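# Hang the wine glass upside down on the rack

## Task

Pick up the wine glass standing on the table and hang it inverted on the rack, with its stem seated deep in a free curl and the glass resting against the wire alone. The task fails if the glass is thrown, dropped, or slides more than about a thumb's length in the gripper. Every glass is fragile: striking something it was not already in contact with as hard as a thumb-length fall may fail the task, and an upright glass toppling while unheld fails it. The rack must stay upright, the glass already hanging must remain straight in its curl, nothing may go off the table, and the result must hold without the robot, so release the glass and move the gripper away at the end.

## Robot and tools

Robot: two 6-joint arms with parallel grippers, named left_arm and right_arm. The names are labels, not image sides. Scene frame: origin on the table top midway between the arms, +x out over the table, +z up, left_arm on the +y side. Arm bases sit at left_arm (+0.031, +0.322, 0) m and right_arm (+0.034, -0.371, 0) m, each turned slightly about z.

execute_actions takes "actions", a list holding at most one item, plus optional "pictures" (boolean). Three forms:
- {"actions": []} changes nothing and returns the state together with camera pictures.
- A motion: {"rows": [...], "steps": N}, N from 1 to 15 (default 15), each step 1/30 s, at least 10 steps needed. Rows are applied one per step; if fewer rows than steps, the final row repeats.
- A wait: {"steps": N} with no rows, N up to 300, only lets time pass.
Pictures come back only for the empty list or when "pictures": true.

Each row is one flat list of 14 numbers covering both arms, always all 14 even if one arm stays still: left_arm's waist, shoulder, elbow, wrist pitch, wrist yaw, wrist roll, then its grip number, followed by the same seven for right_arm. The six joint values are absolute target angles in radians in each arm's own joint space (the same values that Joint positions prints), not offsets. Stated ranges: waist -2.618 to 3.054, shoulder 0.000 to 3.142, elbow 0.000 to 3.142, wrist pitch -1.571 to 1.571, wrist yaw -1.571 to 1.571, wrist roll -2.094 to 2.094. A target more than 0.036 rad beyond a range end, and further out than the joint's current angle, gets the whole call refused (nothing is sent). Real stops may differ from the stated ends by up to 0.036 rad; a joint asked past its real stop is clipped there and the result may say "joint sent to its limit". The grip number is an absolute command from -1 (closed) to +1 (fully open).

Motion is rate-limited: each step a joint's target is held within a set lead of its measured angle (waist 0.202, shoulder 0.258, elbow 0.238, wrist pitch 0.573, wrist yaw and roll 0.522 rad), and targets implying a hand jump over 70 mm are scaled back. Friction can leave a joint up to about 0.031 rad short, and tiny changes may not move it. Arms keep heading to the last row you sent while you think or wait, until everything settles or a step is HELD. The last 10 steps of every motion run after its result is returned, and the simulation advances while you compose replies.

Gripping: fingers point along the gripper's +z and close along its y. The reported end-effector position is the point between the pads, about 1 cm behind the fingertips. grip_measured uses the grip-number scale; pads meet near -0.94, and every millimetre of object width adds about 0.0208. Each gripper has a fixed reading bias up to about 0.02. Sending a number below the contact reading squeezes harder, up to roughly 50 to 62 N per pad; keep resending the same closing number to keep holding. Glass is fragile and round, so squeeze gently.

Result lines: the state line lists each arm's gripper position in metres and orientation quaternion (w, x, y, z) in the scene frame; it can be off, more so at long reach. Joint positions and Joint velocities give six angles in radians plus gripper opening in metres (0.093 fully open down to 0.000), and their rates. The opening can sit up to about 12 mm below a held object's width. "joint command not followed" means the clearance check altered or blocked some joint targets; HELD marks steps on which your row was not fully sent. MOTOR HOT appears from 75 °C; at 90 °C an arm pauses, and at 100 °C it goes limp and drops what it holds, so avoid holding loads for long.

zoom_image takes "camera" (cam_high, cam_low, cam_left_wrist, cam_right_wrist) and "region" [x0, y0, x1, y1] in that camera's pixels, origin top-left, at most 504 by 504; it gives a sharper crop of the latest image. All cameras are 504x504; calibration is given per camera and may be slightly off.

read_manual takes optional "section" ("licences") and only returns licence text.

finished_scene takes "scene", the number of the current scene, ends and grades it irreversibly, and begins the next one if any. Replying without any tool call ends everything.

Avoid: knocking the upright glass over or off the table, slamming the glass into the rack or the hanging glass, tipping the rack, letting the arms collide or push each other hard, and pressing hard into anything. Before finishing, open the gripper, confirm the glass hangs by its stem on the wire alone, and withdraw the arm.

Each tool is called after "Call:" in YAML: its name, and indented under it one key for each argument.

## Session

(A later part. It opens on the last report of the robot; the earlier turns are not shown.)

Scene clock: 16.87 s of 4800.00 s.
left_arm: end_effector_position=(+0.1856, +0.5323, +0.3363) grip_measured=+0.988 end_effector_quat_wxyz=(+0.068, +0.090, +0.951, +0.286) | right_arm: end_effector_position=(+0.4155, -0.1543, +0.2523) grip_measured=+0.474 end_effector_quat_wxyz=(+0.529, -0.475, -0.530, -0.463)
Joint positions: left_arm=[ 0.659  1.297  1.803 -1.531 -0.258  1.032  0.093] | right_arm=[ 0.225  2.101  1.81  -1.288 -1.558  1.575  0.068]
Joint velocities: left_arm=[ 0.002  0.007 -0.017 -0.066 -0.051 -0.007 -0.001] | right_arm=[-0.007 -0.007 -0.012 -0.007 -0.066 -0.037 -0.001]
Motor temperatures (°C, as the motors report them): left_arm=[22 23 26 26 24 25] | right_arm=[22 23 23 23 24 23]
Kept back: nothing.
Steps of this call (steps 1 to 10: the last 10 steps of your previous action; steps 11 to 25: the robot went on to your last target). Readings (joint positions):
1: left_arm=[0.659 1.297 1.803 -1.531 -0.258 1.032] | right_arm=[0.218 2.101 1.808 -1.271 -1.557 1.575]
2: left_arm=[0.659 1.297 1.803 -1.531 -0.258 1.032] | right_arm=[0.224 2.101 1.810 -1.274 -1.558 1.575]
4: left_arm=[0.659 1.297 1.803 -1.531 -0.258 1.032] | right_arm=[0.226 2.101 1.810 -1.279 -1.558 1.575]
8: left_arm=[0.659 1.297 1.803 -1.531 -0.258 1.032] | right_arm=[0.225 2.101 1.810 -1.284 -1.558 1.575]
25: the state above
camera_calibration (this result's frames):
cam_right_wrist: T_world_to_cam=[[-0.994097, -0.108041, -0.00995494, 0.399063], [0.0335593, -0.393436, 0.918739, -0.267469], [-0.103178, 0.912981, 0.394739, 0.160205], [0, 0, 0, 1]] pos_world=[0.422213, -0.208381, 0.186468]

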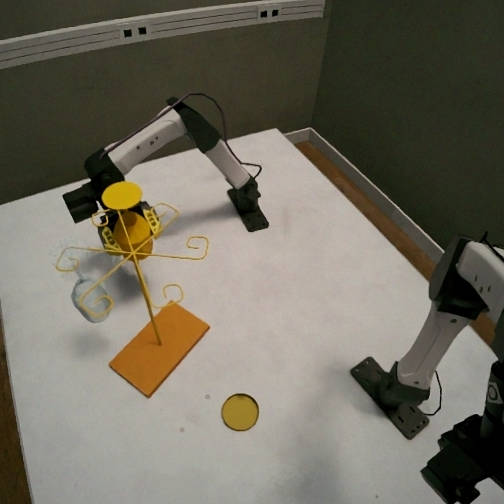

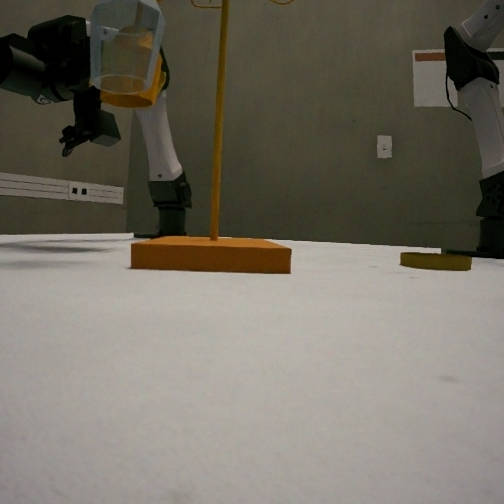

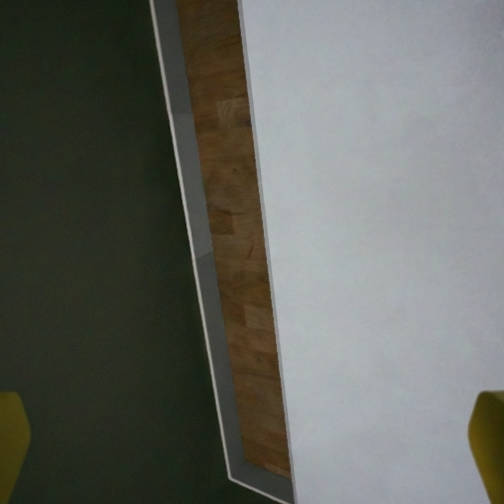

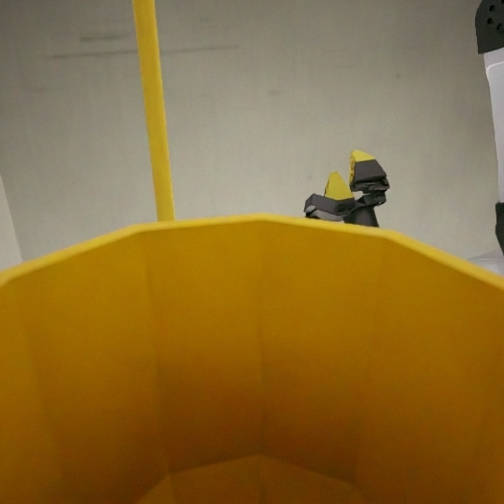

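Call:
execute_actions:
  actions:
    - {"rows":[[0.659,1.297,1.803,-1.531,-0.258,1.032,1,0.29,2.15,1.91,-1.33,-1.57,1.58,0.1]]}

Call:
execute_actions:
  actions:
    - {"rows":[[0.659,1.297,1.803,-1.531,-0.258,1.032,1,0.365,2.21,2.01,-1.36,-1.57,1.58,0.1]]}

Call:
execute_actions:
  actions:
    - {"steps":25}
  pictures: true

Call:
zoom_image:
  camera: "cam_high"
  region: [40, 120, 240, 320]

Scene clock: 17.43 s of 4800.00 s.
left_arm: end_effector_position=(+0.1856, +0.5323, +0.3363) grip_measured=+0.988 end_effector_quat_wxyz=(+0.068, +0.090, +0.951, +0.286) | right_arm: end_effector_position=(+0.4134, -0.1320, +0.2560) grip_measured=+0.474 end_effector_quat_wxyz=(+0.536, -0.456, -0.548, -0.453)
Joint positions: left_arm=[ 0.659  1.297  1.803 -1.531 -0.258  1.032  0.093] | right_arm=[ 0.28   2.139  1.885 -1.305 -1.556  1.575  0.068]
Joint velocities: left_arm=[-0.002 -0.007  0.027 -0.007  0.051 -0.022 -0.   ] | right_arm=[ 0.295  0.027  0.056 -0.081 -0.007 -0.022 -0.001]
Motor temperatures (°C, as the motors report them): left_arm=[22 23 26 26 24 25] | right_arm=[22 23 23 23 24 23]
Steps of this call (steps 1 to 12: the robot went on to your last target; steps 13 to 17: the first 5 steps of this action). Readings (joint positions):
13: left_arm=[0.659 1.297 1.803 -1.531 -0.258 1.032] | right_arm=[0.231 2.109 1.827 -1.301 -1.556 1.575]
14: left_arm=[0.659 1.297 1.803 -1.531 -0.258 1.032] | right_arm=[0.240 2.122 1.853 -1.305 -1.556 1.575]
16: left_arm=[0.659 1.297 1.803 -1.531 -0.258 1.032] | right_arm=[0.268 2.137 1.881 -1.305 -1.556 1.575]
17: the state above

Scene clock: 17.93 s of 4800.00 s.
left_arm: end_effector_position=(+0.1856, +0.5323, +0.3363) grip_measured=+0.988 end_effector_quat_wxyz=(+0.068, +0.090, +0.951, +0.286) | right_arm: end_effector_position=(+0.4078, -0.1014, +0.2577) grip_measured=+0.474 end_effector_quat_wxyz=(+0.550, -0.433, -0.566, -0.435)
Joint positions: left_arm=[ 0.659  1.297  1.803 -1.531 -0.258  1.032  0.093] | right_arm=[ 0.353  2.197  1.985 -1.337 -1.555  1.576  0.068]
Joint velocities: left_arm=[-0.007 -0.002  0.002  0.037 -0.051  0.022  0.001] | right_arm=[ 0.335  0.09   0.046 -0.022 -0.051  0.007 -0.   ]
Motor temperatures (°C, as the motors report them): left_arm=[22 23 26 26 24 25] | right_arm=[22 23 23 23 24 23]
Steps of this call (steps 1 to 10: the last 10 steps of your previous action; steps 11 to 15: the first 5 steps of this action). Readings (joint positions):
11: left_arm=[0.659 1.297 1.803 -1.531 -0.258 1.032] | right_arm=[0.300 2.152 1.909 -1.333 -1.554 1.576]
12: left_arm=[0.659 1.297 1.803 -1.531 -0.258 1.032] | right_arm=[0.311 2.170 1.945 -1.337 -1.554 1.576]
14: left_arm=[0.659 1.297 1.803 -1.531 -0.258 1.032] | right_arm=[0.340 2.193 1.981 -1.337 -1.555 1.576]
15: the state above

Scene clock: 18.77 s of 4800.00 s.
left_arm: end_effector_position=(+0.1856, +0.5323, +0.3363) grip_measured=+0.988 end_effector_quat_wxyz=(+0.068, +0.090, +0.951, +0.286) | right_arm: end_effector_position=(+0.4030, -0.0949, +0.2557) grip_measured=+0.474 end_effector_quat_wxyz=(+0.557, -0.432, -0.567, -0.426)
Joint positions: left_arm=[ 0.659  1.297  1.803 -1.531 -0.258  1.032  0.093] | right_arm=[ 0.371  2.203  1.986 -1.348 -1.555  1.576  0.068]
Joint velocities: left_arm=[-0.022 -0.007 -0.002 -0.022 -0.007  0.007 -0.   ] | right_arm=[ 0.007 -0.002 -0.007 -0.037 -0.022 -0.081 -0.001]
Motor temperatures (°C, as the motors report them): left_arm=[22 23 26 26 24 25] | right_arm=[22 23 23 23 24 23]
Kept back: nothing.
Steps of this call (steps 1 to 10: the last 10 steps of your previous action; steps 11 to 25: the robot went on to your last target). Readings (joint positions):
1: left_arm=[0.659 1.297 1.803 -1.531 -0.258 1.032] | right_arm=[0.363 2.200 1.986 -1.339 -1.555 1.576]
2: left_arm=[0.659 1.297 1.803 -1.531 -0.258 1.032] | right_arm=[0.369 2.202 1.986 -1.341 -1.555 1.576]
4: left_arm=[0.659 1.297 1.803 -1.531 -0.258 1.032] | right_arm=[0.372 2.203 1.986 -1.344 -1.555 1.576]
8: left_arm=[0.659 1.297 1.803 -1.531 -0.258 1.032] | right_arm=[0.371 2.203 1.986 -1.346 -1.555 1.576]
25: the state above
camera_calibration (this result's frames):
cam_right_wrist: T_world_to_cam=[[-0.967667, -0.25122, -0.0225763, 0.372056], [0.0785196, -0.385083, 0.919536, -0.264401], [-0.2397, 0.888031, 0.392357, 0.156611], [0, 0, 0, 1]] pos_world=[0.418327, -0.147423, 0.190078]

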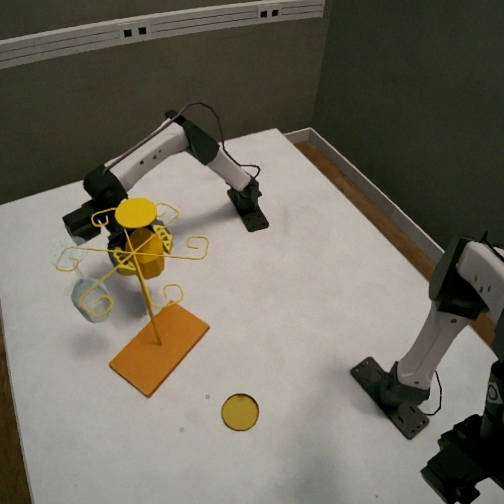

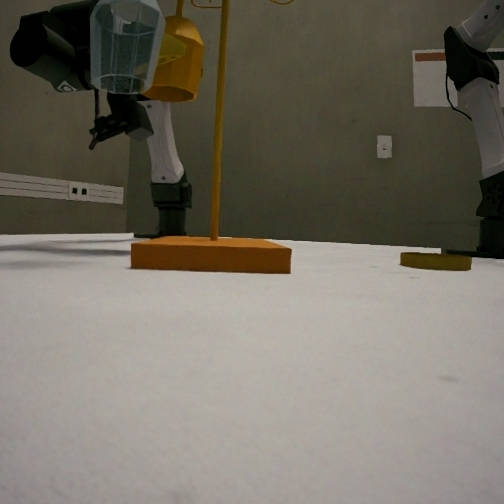

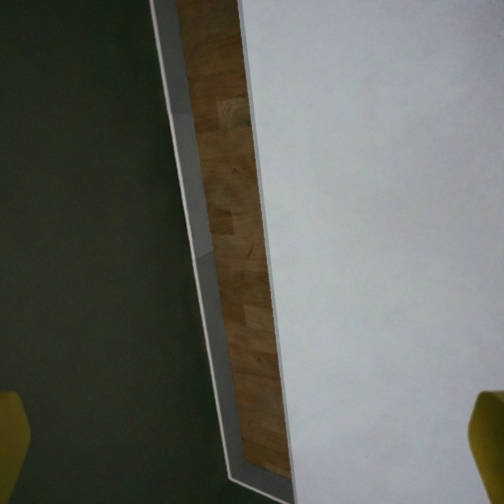

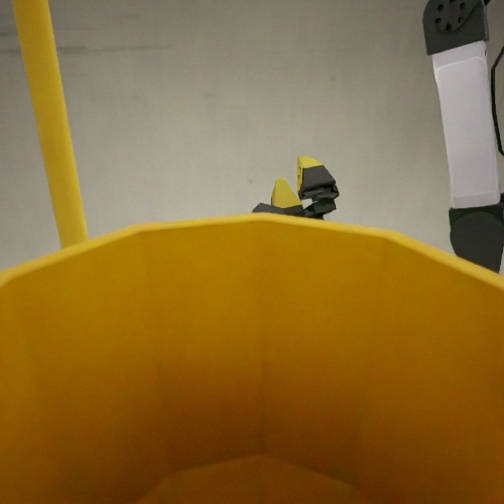

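Region (40, 120, 240, 320) of cam_high's 504x504 image, scaled by 2.520, with more detail than that image has.

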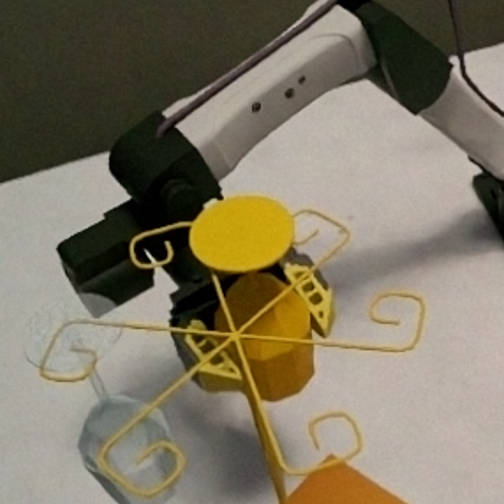

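Call:
execute_actions:
  actions:
    - {"rows":[[0.659,1.297,1.803,-1.531,-0.258,1.032,1,0.425,2.21,2.01,-1.36,-1.57,1.58,0.1]]}

Call:
execute_actions:
  actions:
    - {"rows":[[0.659,1.297,1.803,-1.531,-0.258,1.032,1,0.425,2.11,1.85,-1.3,-1.57,1.58,0.1]]}
  pictures: true

Call:
execute_actions:
  actions:
    - {"rows":[[0.659,1.297,1.803,-1.531,-0.258,1.032,1,0.425,2.02,1.70,-1.25,-1.57,1.58,0.1]]}

Call:
execute_actions:
  actions:
    - {"steps":25}
  pictures: true

Call:
zoom_image:
  camera: "cam_high"
  region: [40, 120, 240, 320]

Scene clock: 19.37 s of 4800.00 s.
left_arm: end_effector_position=(+0.1856, +0.5323, +0.3363) grip_measured=+0.988 end_effector_quat_wxyz=(+0.068, +0.090, +0.951, +0.286) | right_arm: end_effector_position=(+0.3908, -0.0793, +0.2557) grip_measured=+0.474 end_effector_quat_wxyz=(+0.566, -0.420, -0.576, -0.414)
Joint positions: left_arm=[ 0.659  1.297  1.803 -1.531 -0.258  1.032  0.093] | right_arm=[ 0.414  2.203  1.986 -1.348 -1.555  1.576  0.068]
Joint velocities: left_arm=[-0.007 -0.012 -0.012 -0.007 -0.037 -0.037 -0.001] | right_arm=[ 0.276  0.002 -0.012  0.022 -0.022 -0.007  0.001]
Motor temperatures (°C, as the motors report them): left_arm=[22 23 26 26 24 25] | right_arm=[22 24 23 23 24 23]
Steps of this call (steps 1 to 13: the robot went on to your last target; steps 14 to 18: the first 5 steps of this action). Readings (joint positions):
14: left_arm=[0.659 1.297 1.803 -1.531 -0.258 1.032] | right_arm=[0.375 2.203 1.986 -1.348 -1.555 1.576]
15: left_arm=[0.659 1.297 1.803 -1.531 -0.258 1.032] | right_arm=[0.382 2.203 1.986 -1.348 -1.555 1.576]
17: left_arm=[0.659 1.297 1.803 -1.531 -0.258 1.032] | right_arm=[0.403 2.203 1.986 -1.348 -1.555 1.576]
18: the state above

Scene clock: 19.87 s of 4800.00 s.
left_arm: end_effector_position=(+0.1856, +0.5323, +0.3363) grip_measured=+0.988 end_effector_quat_wxyz=(+0.068, +0.090, +0.951, +0.286) | right_arm: end_effector_position=(+0.3709, -0.0794, +0.2528) grip_measured=+0.474 end_effector_quat_wxyz=(+0.578, -0.425, -0.570, -0.400)
Joint positions: left_arm=[ 0.659  1.297  1.803 -1.531 -0.258  1.032  0.093] | right_arm=[ 0.428  2.138  1.868 -1.326 -1.559  1.582  0.068]
Joint velocities: left_arm=[ 0.012 -0.017  0.022 -0.007  0.007 -0.007  0.001] | right_arm=[-0.022 -0.105 -0.095 -0.022 -0.022 -0.051 -0.   ]
Motor temperatures (°C, as the motors report them): left_arm=[22 23 26 26 24 25] | right_arm=[22 24 23 23 24 23]
Steps of this call (steps 1 to 10: the last 10 steps of your previous action; steps 11 to 15: the first 5 steps of this action). Readings (joint positions):
11: left_arm=[0.659 1.297 1.803 -1.531 -0.258 1.032] | right_arm=[0.428 2.189 1.958 -1.329 -1.558 1.576]
12: left_arm=[0.659 1.297 1.803 -1.531 -0.258 1.032] | right_arm=[0.428 2.167 1.917 -1.324 -1.557 1.576]
14: left_arm=[0.659 1.297 1.803 -1.531 -0.258 1.032] | right_arm=[0.428 2.143 1.875 -1.326 -1.559 1.582]
15: the state above
camera_calibration (this result's frames):
cam_right_wrist: T_world_to_cam=[[-0.951785, -0.306423, 0.0144764, 0.325174], [0.133968, -0.372739, 0.918215, -0.272494], [-0.275966, 0.875883, 0.395818, 0.147872], [0, 0, 0, 1]] pos_world=[0.386809, -0.131446, 0.18697]

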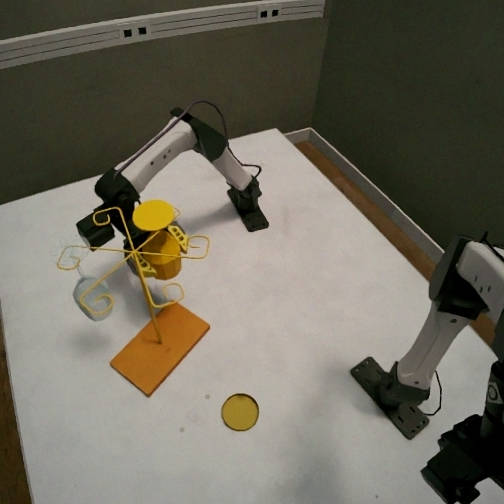

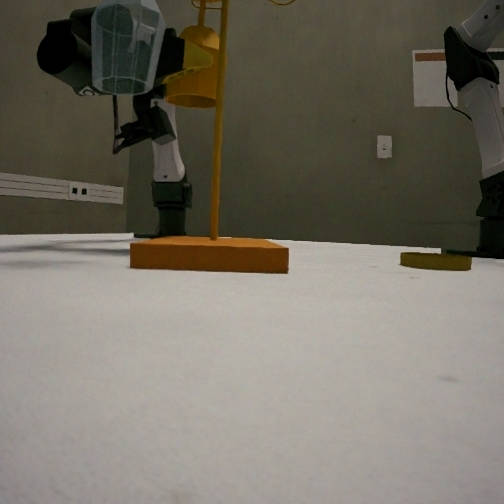

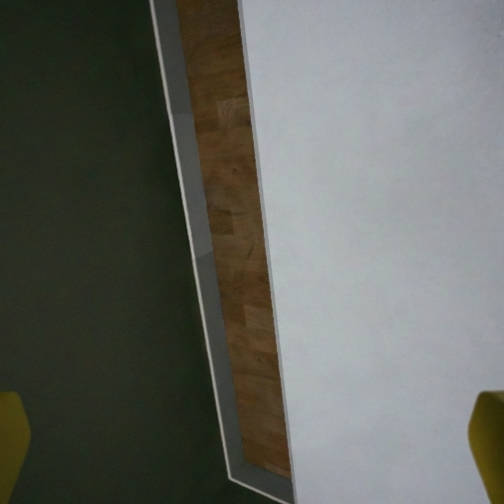

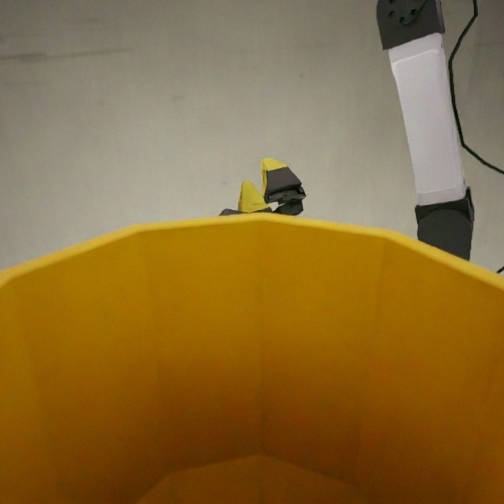

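Scene clock: 20.37 s of 4800.00 s.
left_arm: end_effector_position=(+0.1856, +0.5323, +0.3363) grip_measured=+0.988 end_effector_quat_wxyz=(+0.068, +0.090, +0.951, +0.286) | right_arm: end_effector_position=(+0.3492, -0.0873, +0.2548) grip_measured=+0.474 end_effector_quat_wxyz=(+0.587, -0.429, -0.561, -0.396)
Joint positions: left_arm=[ 0.659  1.297  1.803 -1.531 -0.258  1.032  0.093] | right_arm=[ 0.427  2.043  1.722 -1.288 -1.574  1.592  0.068]
Joint velocities: left_arm=[-0.007 -0.002 -0.012  0.022  0.037  0.051 -0.001] | right_arm=[-0.012 -0.159 -0.164  0.022  0.037 -0.11   0.001]
Motor temperatures (°C, as the motors report them): left_arm=[22 23 26 27 24 25] | right_arm=[22 24 23 23 24 23]
Steps of this call (steps 1 to 10: the last 10 steps of your previous action; steps 11 to 15: the first 5 steps of this action). Readings (joint positions):
11: left_arm=[0.659 1.297 1.803 -1.531 -0.258 1.032] | right_arm=[0.428 2.116 1.834 -1.295 -1.568 1.589]
12: left_arm=[0.659 1.297 1.803 -1.531 -0.258 1.032] | right_arm=[0.427 2.088 1.785 -1.289 -1.575 1.591]
14: left_arm=[0.659 1.297 1.803 -1.531 -0.258 1.032] | right_arm=[0.427 2.051 1.730 -1.289 -1.575 1.593]
15: the state above

Scene clock: 21.20 s of 4800.00 s.
left_arm: end_effector_position=(+0.1856, +0.5323, +0.3363) grip_measured=+0.988 end_effector_quat_wxyz=(+0.068, +0.090, +0.951, +0.286) | right_arm: end_effector_position=(+0.3495, -0.0872, +0.2533) grip_measured=+0.474 end_effector_quat_wxyz=(+0.580, -0.424, -0.568, -0.402)
Joint positions: left_arm=[ 0.659  1.297  1.803 -1.531 -0.258  1.032  0.093] | right_arm=[ 0.427  2.038  1.714 -1.264 -1.566  1.588  0.068]
Joint velocities: left_arm=[ 0.022  0.012  0.002  0.037 -0.022 -0.081  0.001] | right_arm=[-0.027  0.002 -0.007  0.037 -0.037  0.007 -0.001]
Motor temperatures (°C, as the motors report them): left_arm=[22 23 26 27 24 25] | right_arm=[22 24 23 23 24 23]
Kept back: nothing.
Steps of this call (steps 1 to 10: the last 10 steps of your previous action; steps 11 to 25: the robot went on to your last target). Readings (joint positions):
1: left_arm=[0.659 1.297 1.803 -1.531 -0.258 1.032] | right_arm=[0.427 2.039 1.719 -1.284 -1.572 1.591]
2: left_arm=[0.659 1.297 1.803 -1.531 -0.258 1.032] | right_arm=[0.427 2.038 1.718 -1.281 -1.572 1.591]
4: left_arm=[0.659 1.297 1.803 -1.531 -0.258 1.032] | right_arm=[0.427 2.038 1.716 -1.275 -1.570 1.590]
8: left_arm=[0.659 1.297 1.803 -1.531 -0.258 1.032] | right_arm=[0.427 2.038 1.714 -1.268 -1.567 1.589]
25: the state above
camera_calibration (this result's frames):
cam_right_wrist: T_world_to_cam=[[-0.9523, -0.304885, 0.013048, 0.30307], [0.134109, -0.379712, 0.915332, -0.272899], [-0.274117, 0.873421, 0.402487, 0.146083], [0, 0, 0, 1]] pos_world=[0.365256, -0.138814, 0.187042]

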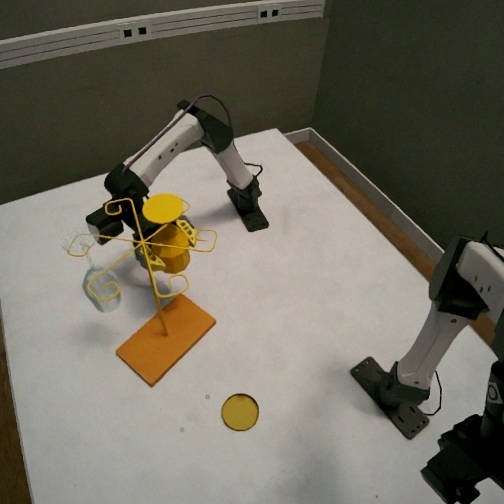

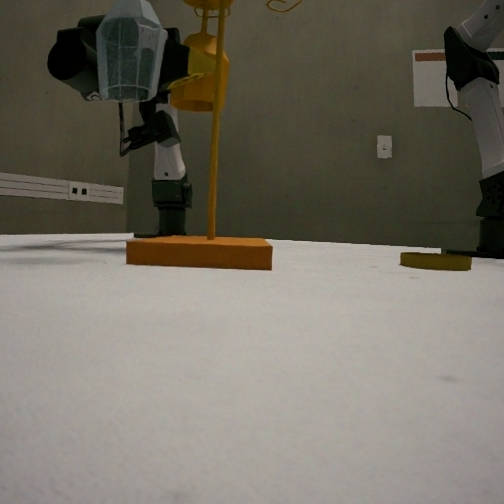

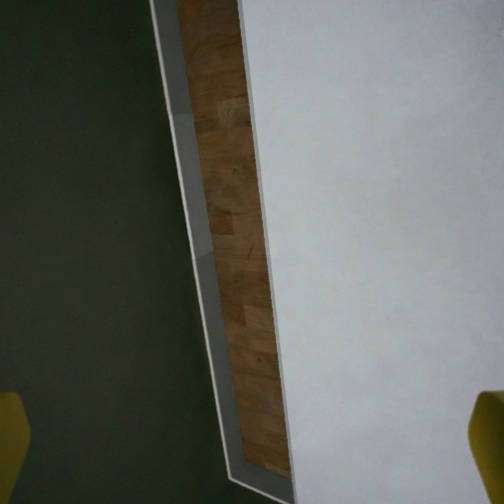

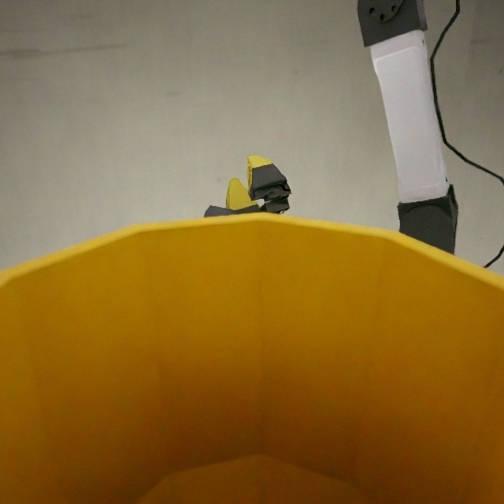

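Region (40, 120, 240, 320) of cam_high's 504x504 image, scaled by 2.520, with more detail than that image has.

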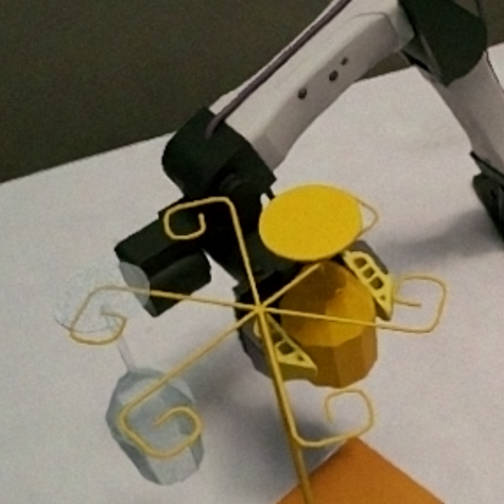

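Call:
execute_actions:
  actions:
    - {"rows":[[0.659,1.297,1.803,-1.531,-0.258,1.032,1,0.465,2.09,1.81,-1.28,-1.57,1.58,0.1]]}

Call:
execute_actions:
  actions:
    - {"steps":25}
  pictures: true

Call:
zoom_image:
  camera: "cam_low"
  region: [160, 0, 280, 60]

Scene clock: 21.83 s of 4800.00 s.
left_arm: end_effector_position=(+0.1856, +0.5323, +0.3363) grip_measured=+0.988 end_effector_quat_wxyz=(+0.068, +0.090, +0.951, +0.286) | right_arm: end_effector_position=(+0.3518, -0.0741, +0.2559) grip_measured=+0.474 end_effector_quat_wxyz=(+0.581, -0.410, -0.579, -0.399)
Joint positions: left_arm=[ 0.659  1.297  1.803 -1.531 -0.258  1.032  0.093] | right_arm=[ 0.456  2.078  1.786 -1.275 -1.564  1.588  0.068]
Joint velocities: left_arm=[ 0.017 -0.002  0.002  0.007 -0.022 -0.037 -0.001] | right_arm=[ 0.159  0.066  0.061 -0.066  0.037  0.022 -0.001]
Motor temperatures (°C, as the motors report them): left_arm=[22 23 26 27 24 25] | right_arm=[22 25 23 23 24 23]
Steps of this call (steps 1 to 14: the robot went on to your last target; steps 15 to 19: the first 5 steps of this action). Readings (joint positions):
15: left_arm=[0.659 1.297 1.803 -1.531 -0.258 1.032] | right_arm=[0.430 2.046 1.729 -1.274 -1.564 1.588]
16: left_arm=[0.659 1.297 1.803 -1.531 -0.258 1.032] | right_arm=[0.436 2.059 1.754 -1.275 -1.564 1.588]
18: left_arm=[0.659 1.297 1.803 -1.531 -0.258 1.032] | right_arm=[0.450 2.075 1.783 -1.275 -1.564 1.588]
19: the state above

Scene clock: 22.67 s of 4800.00 s.
left_arm: end_effector_position=(+0.1856, +0.5323, +0.3363) grip_measured=+0.988 end_effector_quat_wxyz=(+0.068, +0.090, +0.951, +0.286) | right_arm: end_effector_position=(+0.3501, -0.0718, +0.2554) grip_measured=+0.474 end_effector_quat_wxyz=(+0.582, -0.408, -0.580, -0.397)
Joint positions: left_arm=[ 0.659  1.297  1.803 -1.531 -0.258  1.032  0.093] | right_arm=[ 0.463  2.08   1.787 -1.275 -1.564  1.588  0.068]
Joint velocities: left_arm=[ 0.002 -0.017  0.022  0.022 -0.037  0.007  0.   ] | right_arm=[-0.007  0.012 -0.007  0.007  0.022  0.022 -0.001]
Motor temperatures (°C, as the motors report them): left_arm=[22 23 26 27 24 25] | right_arm=[22 25 23 23 24 23]
Kept back: nothing.
Steps of this call (steps 1 to 10: the last 10 steps of your previous action; steps 11 to 15: the robot went on to your last target; steps 16 to 25: nothing new was sent). Readings (joint positions):
1: left_arm=[0.659 1.297 1.803 -1.531 -0.258 1.032] | right_arm=[0.460 2.080 1.787 -1.275 -1.564 1.588]
2: left_arm=[0.659 1.297 1.803 -1.531 -0.258 1.032] | right_arm=[0.463 2.080 1.787 -1.275 -1.564 1.588]
4: left_arm=[0.659 1.297 1.803 -1.531 -0.258 1.032] | right_arm=[0.463 2.080 1.787 -1.275 -1.564 1.588]
8: left_arm=[0.659 1.297 1.803 -1.531 -0.258 1.032] | right_arm=[0.463 2.080 1.787 -1.275 -1.564 1.588]
25: the state above
All arms were judged still, so your last target was given up. Only a new action makes them travel on or press farther. Fingers that are still opening or closing keep moving.
camera_calibration (this result's frames):
cam_right_wrist: T_world_to_cam=[[-0.940679, -0.339221, -0.0071988, 0.306911], [0.129716, -0.379154, 0.916196, -0.267683], [-0.313522, 0.860913, 0.400665, 0.14532], [0, 0, 0, 1]] pos_world=[0.368989, -0.122491, 0.189235]

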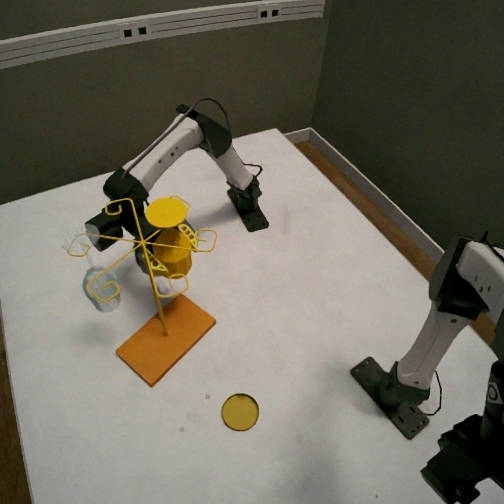

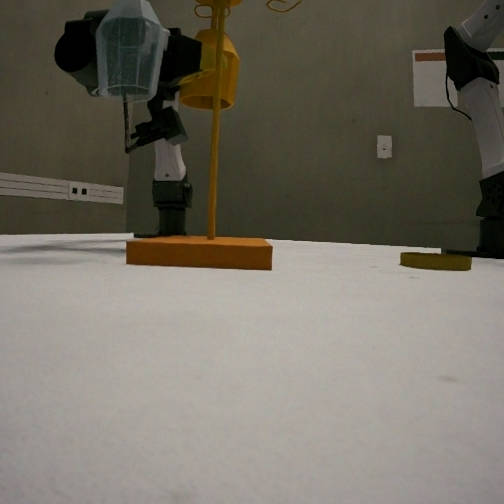

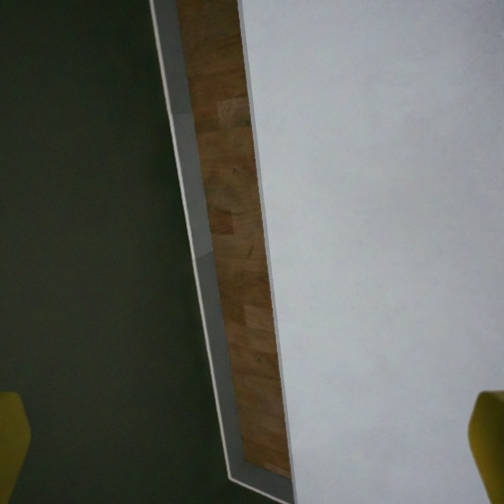

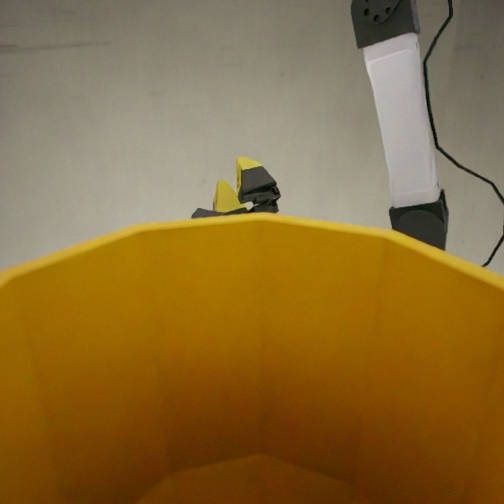

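Region (160, 0, 280, 60) of cam_low's 504x504 image, scaled by 4.200, with more detail than that image has.

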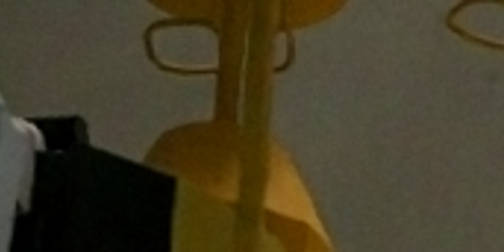

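Another ~9 mm, then pull.

Call:
execute_actions:
  actions:
    - {"rows":[[0.659,1.297,1.803,-1.531,-0.258,1.032,1,0.492,2.09,1.81,-1.28,-1.57,1.58,0.1]]}

Call:
execute_actions:
  actions:
    - {"rows":[[0.659,1.297,1.803,-1.531,-0.258,1.032,1,0.492,1.98,1.65,-1.23,-1.57,1.58,0.1]]}

Call:
execute_actions:
  actions:
    - {"steps":25}
  pictures: true

Call:
zoom_image:
  camera: "cam_low"
  region: [160, 0, 280, 60]

Scene clock: 23.27 s of 4800.00 s.
left_arm: end_effector_position=(+0.1856, +0.5323, +0.3363) grip_measured=+0.988 end_effector_quat_wxyz=(+0.068, +0.090, +0.951, +0.286) | right_arm: end_effector_position=(+0.3440, -0.0655, +0.2554) grip_measured=+0.474 end_effector_quat_wxyz=(+0.586, -0.402, -0.585, -0.391)
Joint positions: left_arm=[ 0.659  1.297  1.803 -1.531 -0.258  1.032  0.093] | right_arm=[ 0.483  2.08   1.787 -1.275 -1.564  1.588  0.068]
Joint velocities: left_arm=[-0.012 -0.002 -0.002 -0.007 -0.007 -0.051 -0.   ] | right_arm=[ 0.115 -0.012  0.012 -0.022  0.022 -0.022 -0.002]
Motor temperatures (°C, as the motors report them): left_arm=[22 23 26 27 24 25] | right_arm=[22 25 23 23 24 23]
Steps of this call (steps 1 to 13: nothing new was sent; steps 14 to 18: the first 5 steps of this action). Readings (joint positions):
14: left_arm=[0.659 1.297 1.803 -1.531 -0.258 1.032] | right_arm=[0.465 2.080 1.787 -1.275 -1.564 1.588]
15: left_arm=[0.659 1.297 1.803 -1.531 -0.258 1.032] | right_arm=[0.469 2.080 1.787 -1.275 -1.564 1.588]
17: left_arm=[0.659 1.297 1.803 -1.531 -0.258 1.032] | right_arm=[0.479 2.080 1.787 -1.275 -1.564 1.588]
18: the state above

Scene clock: 23.77 s of 4800.00 s.
left_arm: end_effector_position=(+0.1856, +0.5323, +0.3363) grip_measured=+0.988 end_effector_quat_wxyz=(+0.068, +0.090, +0.951, +0.286) | right_arm: end_effector_position=(+0.3236, -0.0713, +0.2539) grip_measured=+0.474 end_effector_quat_wxyz=(+0.592, -0.405, -0.581, -0.385)
Joint positions: left_arm=[ 0.659  1.297  1.803 -1.531 -0.258  1.032  0.093] | right_arm=[ 0.489  2.005  1.667 -1.25  -1.567  1.586  0.068]
Joint velocities: left_arm=[-0.022 -0.022  0.002  0.095 -0.022  0.007 -0.001] | right_arm=[ 0.012 -0.154 -0.095  0.007 -0.051 -0.022  0.001]
Motor temperatures (°C, as the motors report them): left_arm=[22 23 26 27 24 25] | right_arm=[22 25 23 23 24 23]
Steps of this call (steps 1 to 10: the last 10 steps of your previous action; steps 11 to 15: the first 5 steps of this action). Readings (joint positions):
11: left_arm=[0.659 1.297 1.803 -1.531 -0.258 1.032] | right_arm=[0.489 2.066 1.761 -1.254 -1.566 1.586]
12: left_arm=[0.659 1.297 1.803 -1.531 -0.258 1.032] | right_arm=[0.489 2.043 1.719 -1.249 -1.566 1.586]
14: left_arm=[0.659 1.297 1.803 -1.531 -0.258 1.032] | right_arm=[0.489 2.012 1.673 -1.250 -1.567 1.586]
15: the state above

Scene clock: 24.60 s of 4800.00 s.
left_arm: end_effector_position=(+0.1856, +0.5323, +0.3363) grip_measured=+0.988 end_effector_quat_wxyz=(+0.068, +0.090, +0.951, +0.286) | right_arm: end_effector_position=(+0.3232, -0.0715, +0.2554) grip_measured=+0.474 end_effector_quat_wxyz=(+0.589, -0.402, -0.584, -0.388)
Joint positions: left_arm=[ 0.659  1.297  1.803 -1.531 -0.258  1.032  0.093] | right_arm=[ 0.489  1.999  1.666 -1.244 -1.566  1.586  0.068]
Joint velocities: left_arm=[ 0.012 -0.012 -0.012 -0.095  0.037  0.022 -0.   ] | right_arm=[-0.012  0.007 -0.002 -0.007  0.037 -0.066 -0.   ]
Motor temperatures (°C, as the motors report them): left_arm=[22 23 26 27 24 25] | right_arm=[22 25 23 23 24 23]
Kept back: nothing.
Steps of this call (steps 1 to 10: the last 10 steps of your previous action; steps 11 to 15: the robot went on to your last target; steps 16 to 25: nothing new was sent). Readings (joint positions):
1: left_arm=[0.659 1.297 1.803 -1.531 -0.258 1.032] | right_arm=[0.489 2.001 1.666 -1.250 -1.567 1.586]
2: left_arm=[0.659 1.297 1.803 -1.531 -0.258 1.032] | right_arm=[0.489 2.000 1.666 -1.249 -1.567 1.586]
4: left_arm=[0.659 1.297 1.803 -1.531 -0.258 1.032] | right_arm=[0.489 1.999 1.666 -1.247 -1.567 1.586]
8: left_arm=[0.659 1.297 1.803 -1.531 -0.258 1.032] | right_arm=[0.489 1.999 1.666 -1.245 -1.566 1.586]
25: the state above
All arms were judged still, so your last target was given up. Only a new action makes them travel on or press farther. Fingers that are still opening or closing keep moving.
camera_calibration (this result's frames):
cam_right_wrist: T_world_to_cam=[[-0.931589, -0.363512, 0.000837118, 0.275012], [0.146963, -0.374522, 0.915497, -0.269149], [-0.332481, 0.85299, 0.402323, 0.141694], [0, 0, 0, 1]] pos_world=[0.342864, -0.121696, 0.189168]

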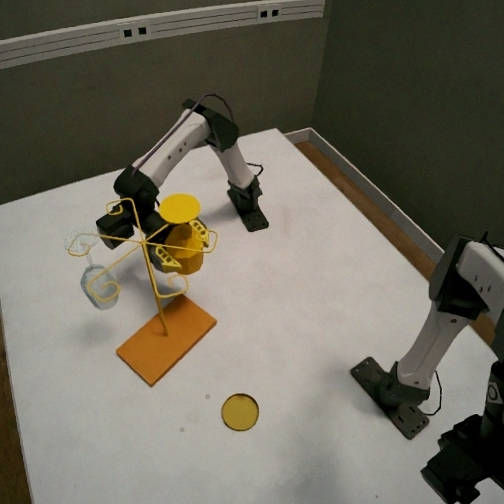

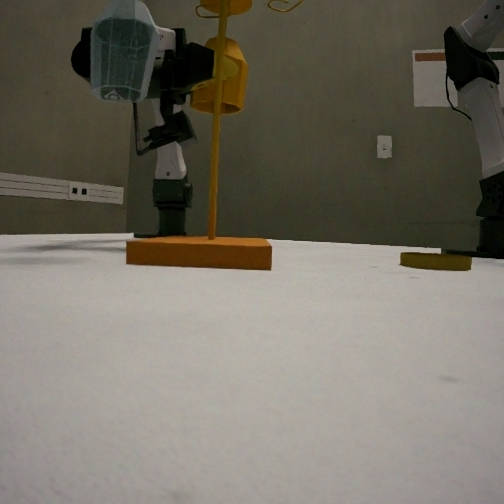

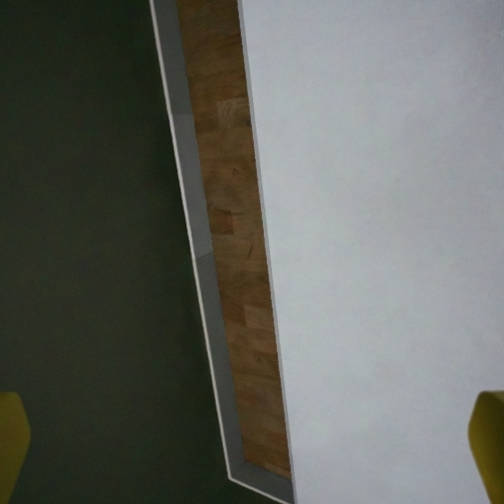

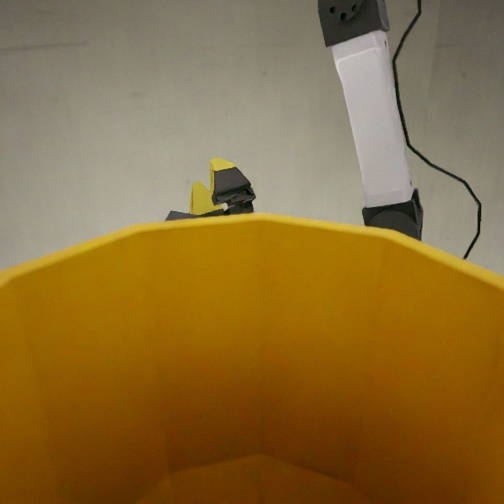

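Region (160, 0, 280, 60) of cam_low's 504x504 image, scaled by 4.200, with more detail than that image has.

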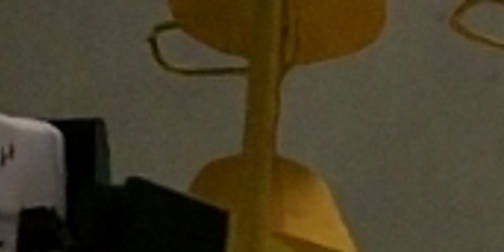

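Call:
execute_actions:
  actions:
    - {"rows":[[0.659,1.297,1.803,-1.531,-0.258,1.032,1,0.492,1.925,1.57,-1.2,-1.57,1.58,0.1]]}

Call:
execute_actions:
  actions:
    - {"rows":[[0.659,1.297,1.803,-1.531,-0.258,1.032,1,0.435,1.91,1.55,-1.2,-1.57,1.58,0.1]]}

Call:
execute_actions:
  actions:
    - {"steps":25}
  pictures: true

Call:
zoom_image:
  camera: "cam_low"
  region: [160, 0, 280, 60]

Scene clock: 25.23 s of 4800.00 s.
left_arm: end_effector_position=(+0.1856, +0.5323, +0.3363) grip_measured=+0.988 end_effector_quat_wxyz=(+0.068, +0.090, +0.951, +0.286) | right_arm: end_effector_position=(+0.3106, -0.0766, +0.2530) grip_measured=+0.474 end_effector_quat_wxyz=(+0.591, -0.405, -0.582, -0.385)
Joint positions: left_arm=[ 0.659  1.297  1.803 -1.531 -0.258  1.032  0.093] | right_arm=[ 0.489  1.949  1.586 -1.224 -1.566  1.586  0.068]
Joint velocities: left_arm=[-0.012  0.007 -0.007 -0.007 -0.051 -0.081  0.   ] | right_arm=[-0.012 -0.1   -0.042 -0.022  0.037  0.037  0.   ]
Motor temperatures (°C, as the motors report them): left_arm=[22 23 26 27 24 25] | right_arm=[22 25 23 23 24 23]
Steps of this call (steps 1 to 14: nothing new was sent; steps 15 to 19: the first 5 steps of this action). Readings (joint positions):
15: left_arm=[0.659 1.297 1.803 -1.531 -0.258 1.032] | right_arm=[0.489 1.989 1.649 -1.229 -1.567 1.586]
16: left_arm=[0.659 1.297 1.803 -1.531 -0.258 1.032] | right_arm=[0.489 1.974 1.621 -1.224 -1.566 1.586]
18: left_arm=[0.659 1.297 1.803 -1.531 -0.258 1.032] | right_arm=[0.489 1.954 1.590 -1.224 -1.566 1.586]
19: the state above

Scene clock: 25.73 s of 4800.00 s.
left_arm: end_effector_position=(+0.1856, +0.5323, +0.3363) grip_measured=+0.988 end_effector_quat_wxyz=(+0.068, +0.090, +0.951, +0.286) | right_arm: end_effector_position=(+0.3204, -0.0907, +0.2530) grip_measured=+0.474 end_effector_quat_wxyz=(+0.580, -0.416, -0.575, -0.400)
Joint positions: left_arm=[ 0.659  1.297  1.803 -1.531 -0.258  1.032  0.093] | right_arm=[ 0.443  1.933  1.566 -1.212 -1.564  1.584  0.068]
Joint velocities: left_arm=[-0.007 -0.017  0.007  0.037 -0.125 -0.037 -0.001] | right_arm=[-0.188 -0.046  0.007 -0.051  0.051 -0.022  0.001]
Motor temperatures (°C, as the motors report them): left_arm=[22 23 26 27 24 25] | right_arm=[22 25 23 23 24 23]
Steps of this call (steps 1 to 10: the last 10 steps of your previous action; steps 11 to 15: the first 5 steps of this action). Readings (joint positions):
11: left_arm=[0.659 1.297 1.803 -1.531 -0.258 1.032] | right_arm=[0.484 1.943 1.581 -1.212 -1.566 1.586]
12: left_arm=[0.659 1.297 1.803 -1.531 -0.258 1.032] | right_arm=[0.475 1.940 1.574 -1.212 -1.566 1.586]
14: left_arm=[0.659 1.297 1.803 -1.531 -0.258 1.032] | right_arm=[0.451 1.935 1.566 -1.212 -1.565 1.585]
15: the state above

Scene clock: 26.57 s of 4800.00 s.
left_arm: end_effector_position=(+0.1856, +0.5323, +0.3363) grip_measured=+0.988 end_effector_quat_wxyz=(+0.068, +0.090, +0.951, +0.286) | right_arm: end_effector_position=(+0.3219, -0.0927, +0.2537) grip_measured=+0.474 end_effector_quat_wxyz=(+0.578, -0.418, -0.574, -0.403)
Joint positions: left_arm=[ 0.659  1.297  1.803 -1.531 -0.258  1.032  0.093] | right_arm=[ 0.437  1.932  1.566 -1.212 -1.564  1.584  0.068]
Joint velocities: left_arm=[ 0.002 -0.022 -0.017 -0.022 -0.022 -0.007 -0.001] | right_arm=[-0.012 -0.012 -0.017  0.007 -0.007  0.066  0.001]
Motor temperatures (°C, as the motors report them): left_arm=[22 23 26 27 24 25] | right_arm=[22 26 23 23 24 23]
Kept back: nothing.
Steps of this call (steps 1 to 10: the last 10 steps of your previous action; steps 11 to 15: the robot went on to your last target; steps 16 to 25: nothing new was sent). Readings (joint positions):
1: left_arm=[0.659 1.297 1.803 -1.531 -0.258 1.032] | right_arm=[0.439 1.932 1.566 -1.212 -1.564 1.584]
2: left_arm=[0.659 1.297 1.803 -1.531 -0.258 1.032] | right_arm=[0.437 1.932 1.566 -1.212 -1.564 1.584]
4: left_arm=[0.659 1.297 1.803 -1.531 -0.258 1.032] | right_arm=[0.437 1.932 1.566 -1.212 -1.564 1.584]
8: left_arm=[0.659 1.297 1.803 -1.531 -0.258 1.032] | right_arm=[0.437 1.932 1.566 -1.212 -1.564 1.584]
25: the state above
All arms were judged still, so your last target was given up. Only a new action makes them travel on or press farther. Fingers that are still opening or closing keep moving.
camera_calibration (this result's frames):
cam_right_wrist: T_world_to_cam=[[-0.949298, -0.314376, -0.000337988, 0.276712], [0.125532, -0.380046, 0.91641, -0.269142], [-0.288226, 0.869904, 0.400241, 0.147932], [0, 0, 0, 1]] pos_world=[0.339106, -0.143982, 0.18753]

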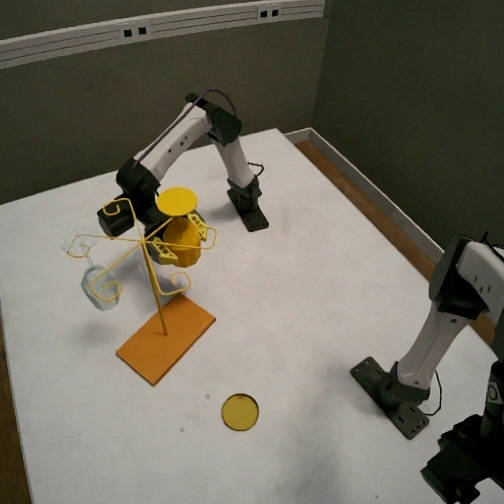

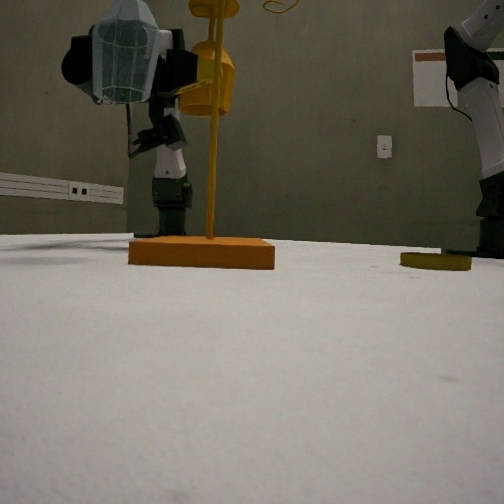

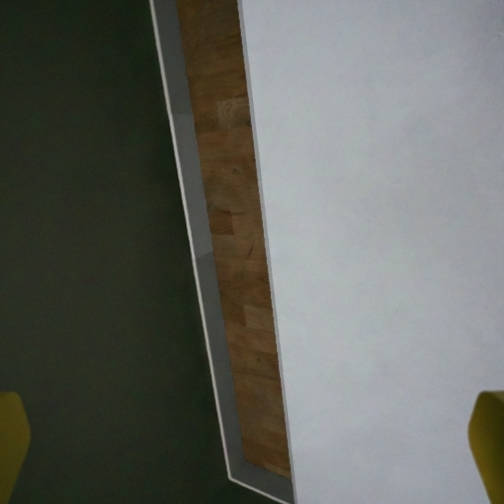

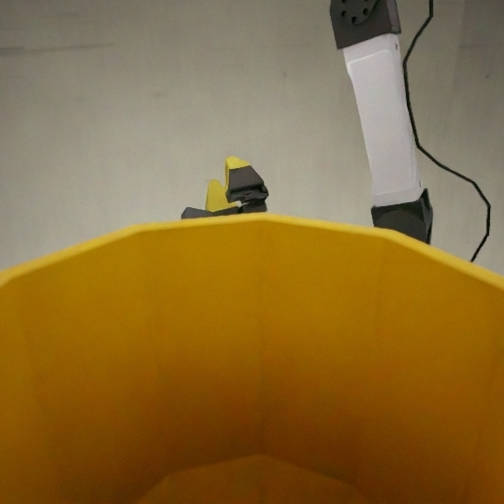

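Region (160, 0, 280, 60) of cam_low's 504x504 image, scaled by 4.200, with more detail than that image has.

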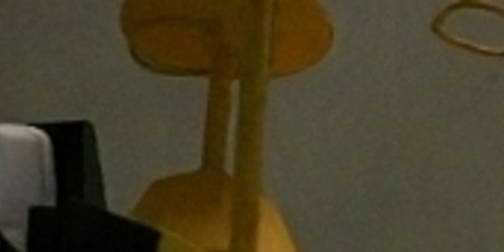

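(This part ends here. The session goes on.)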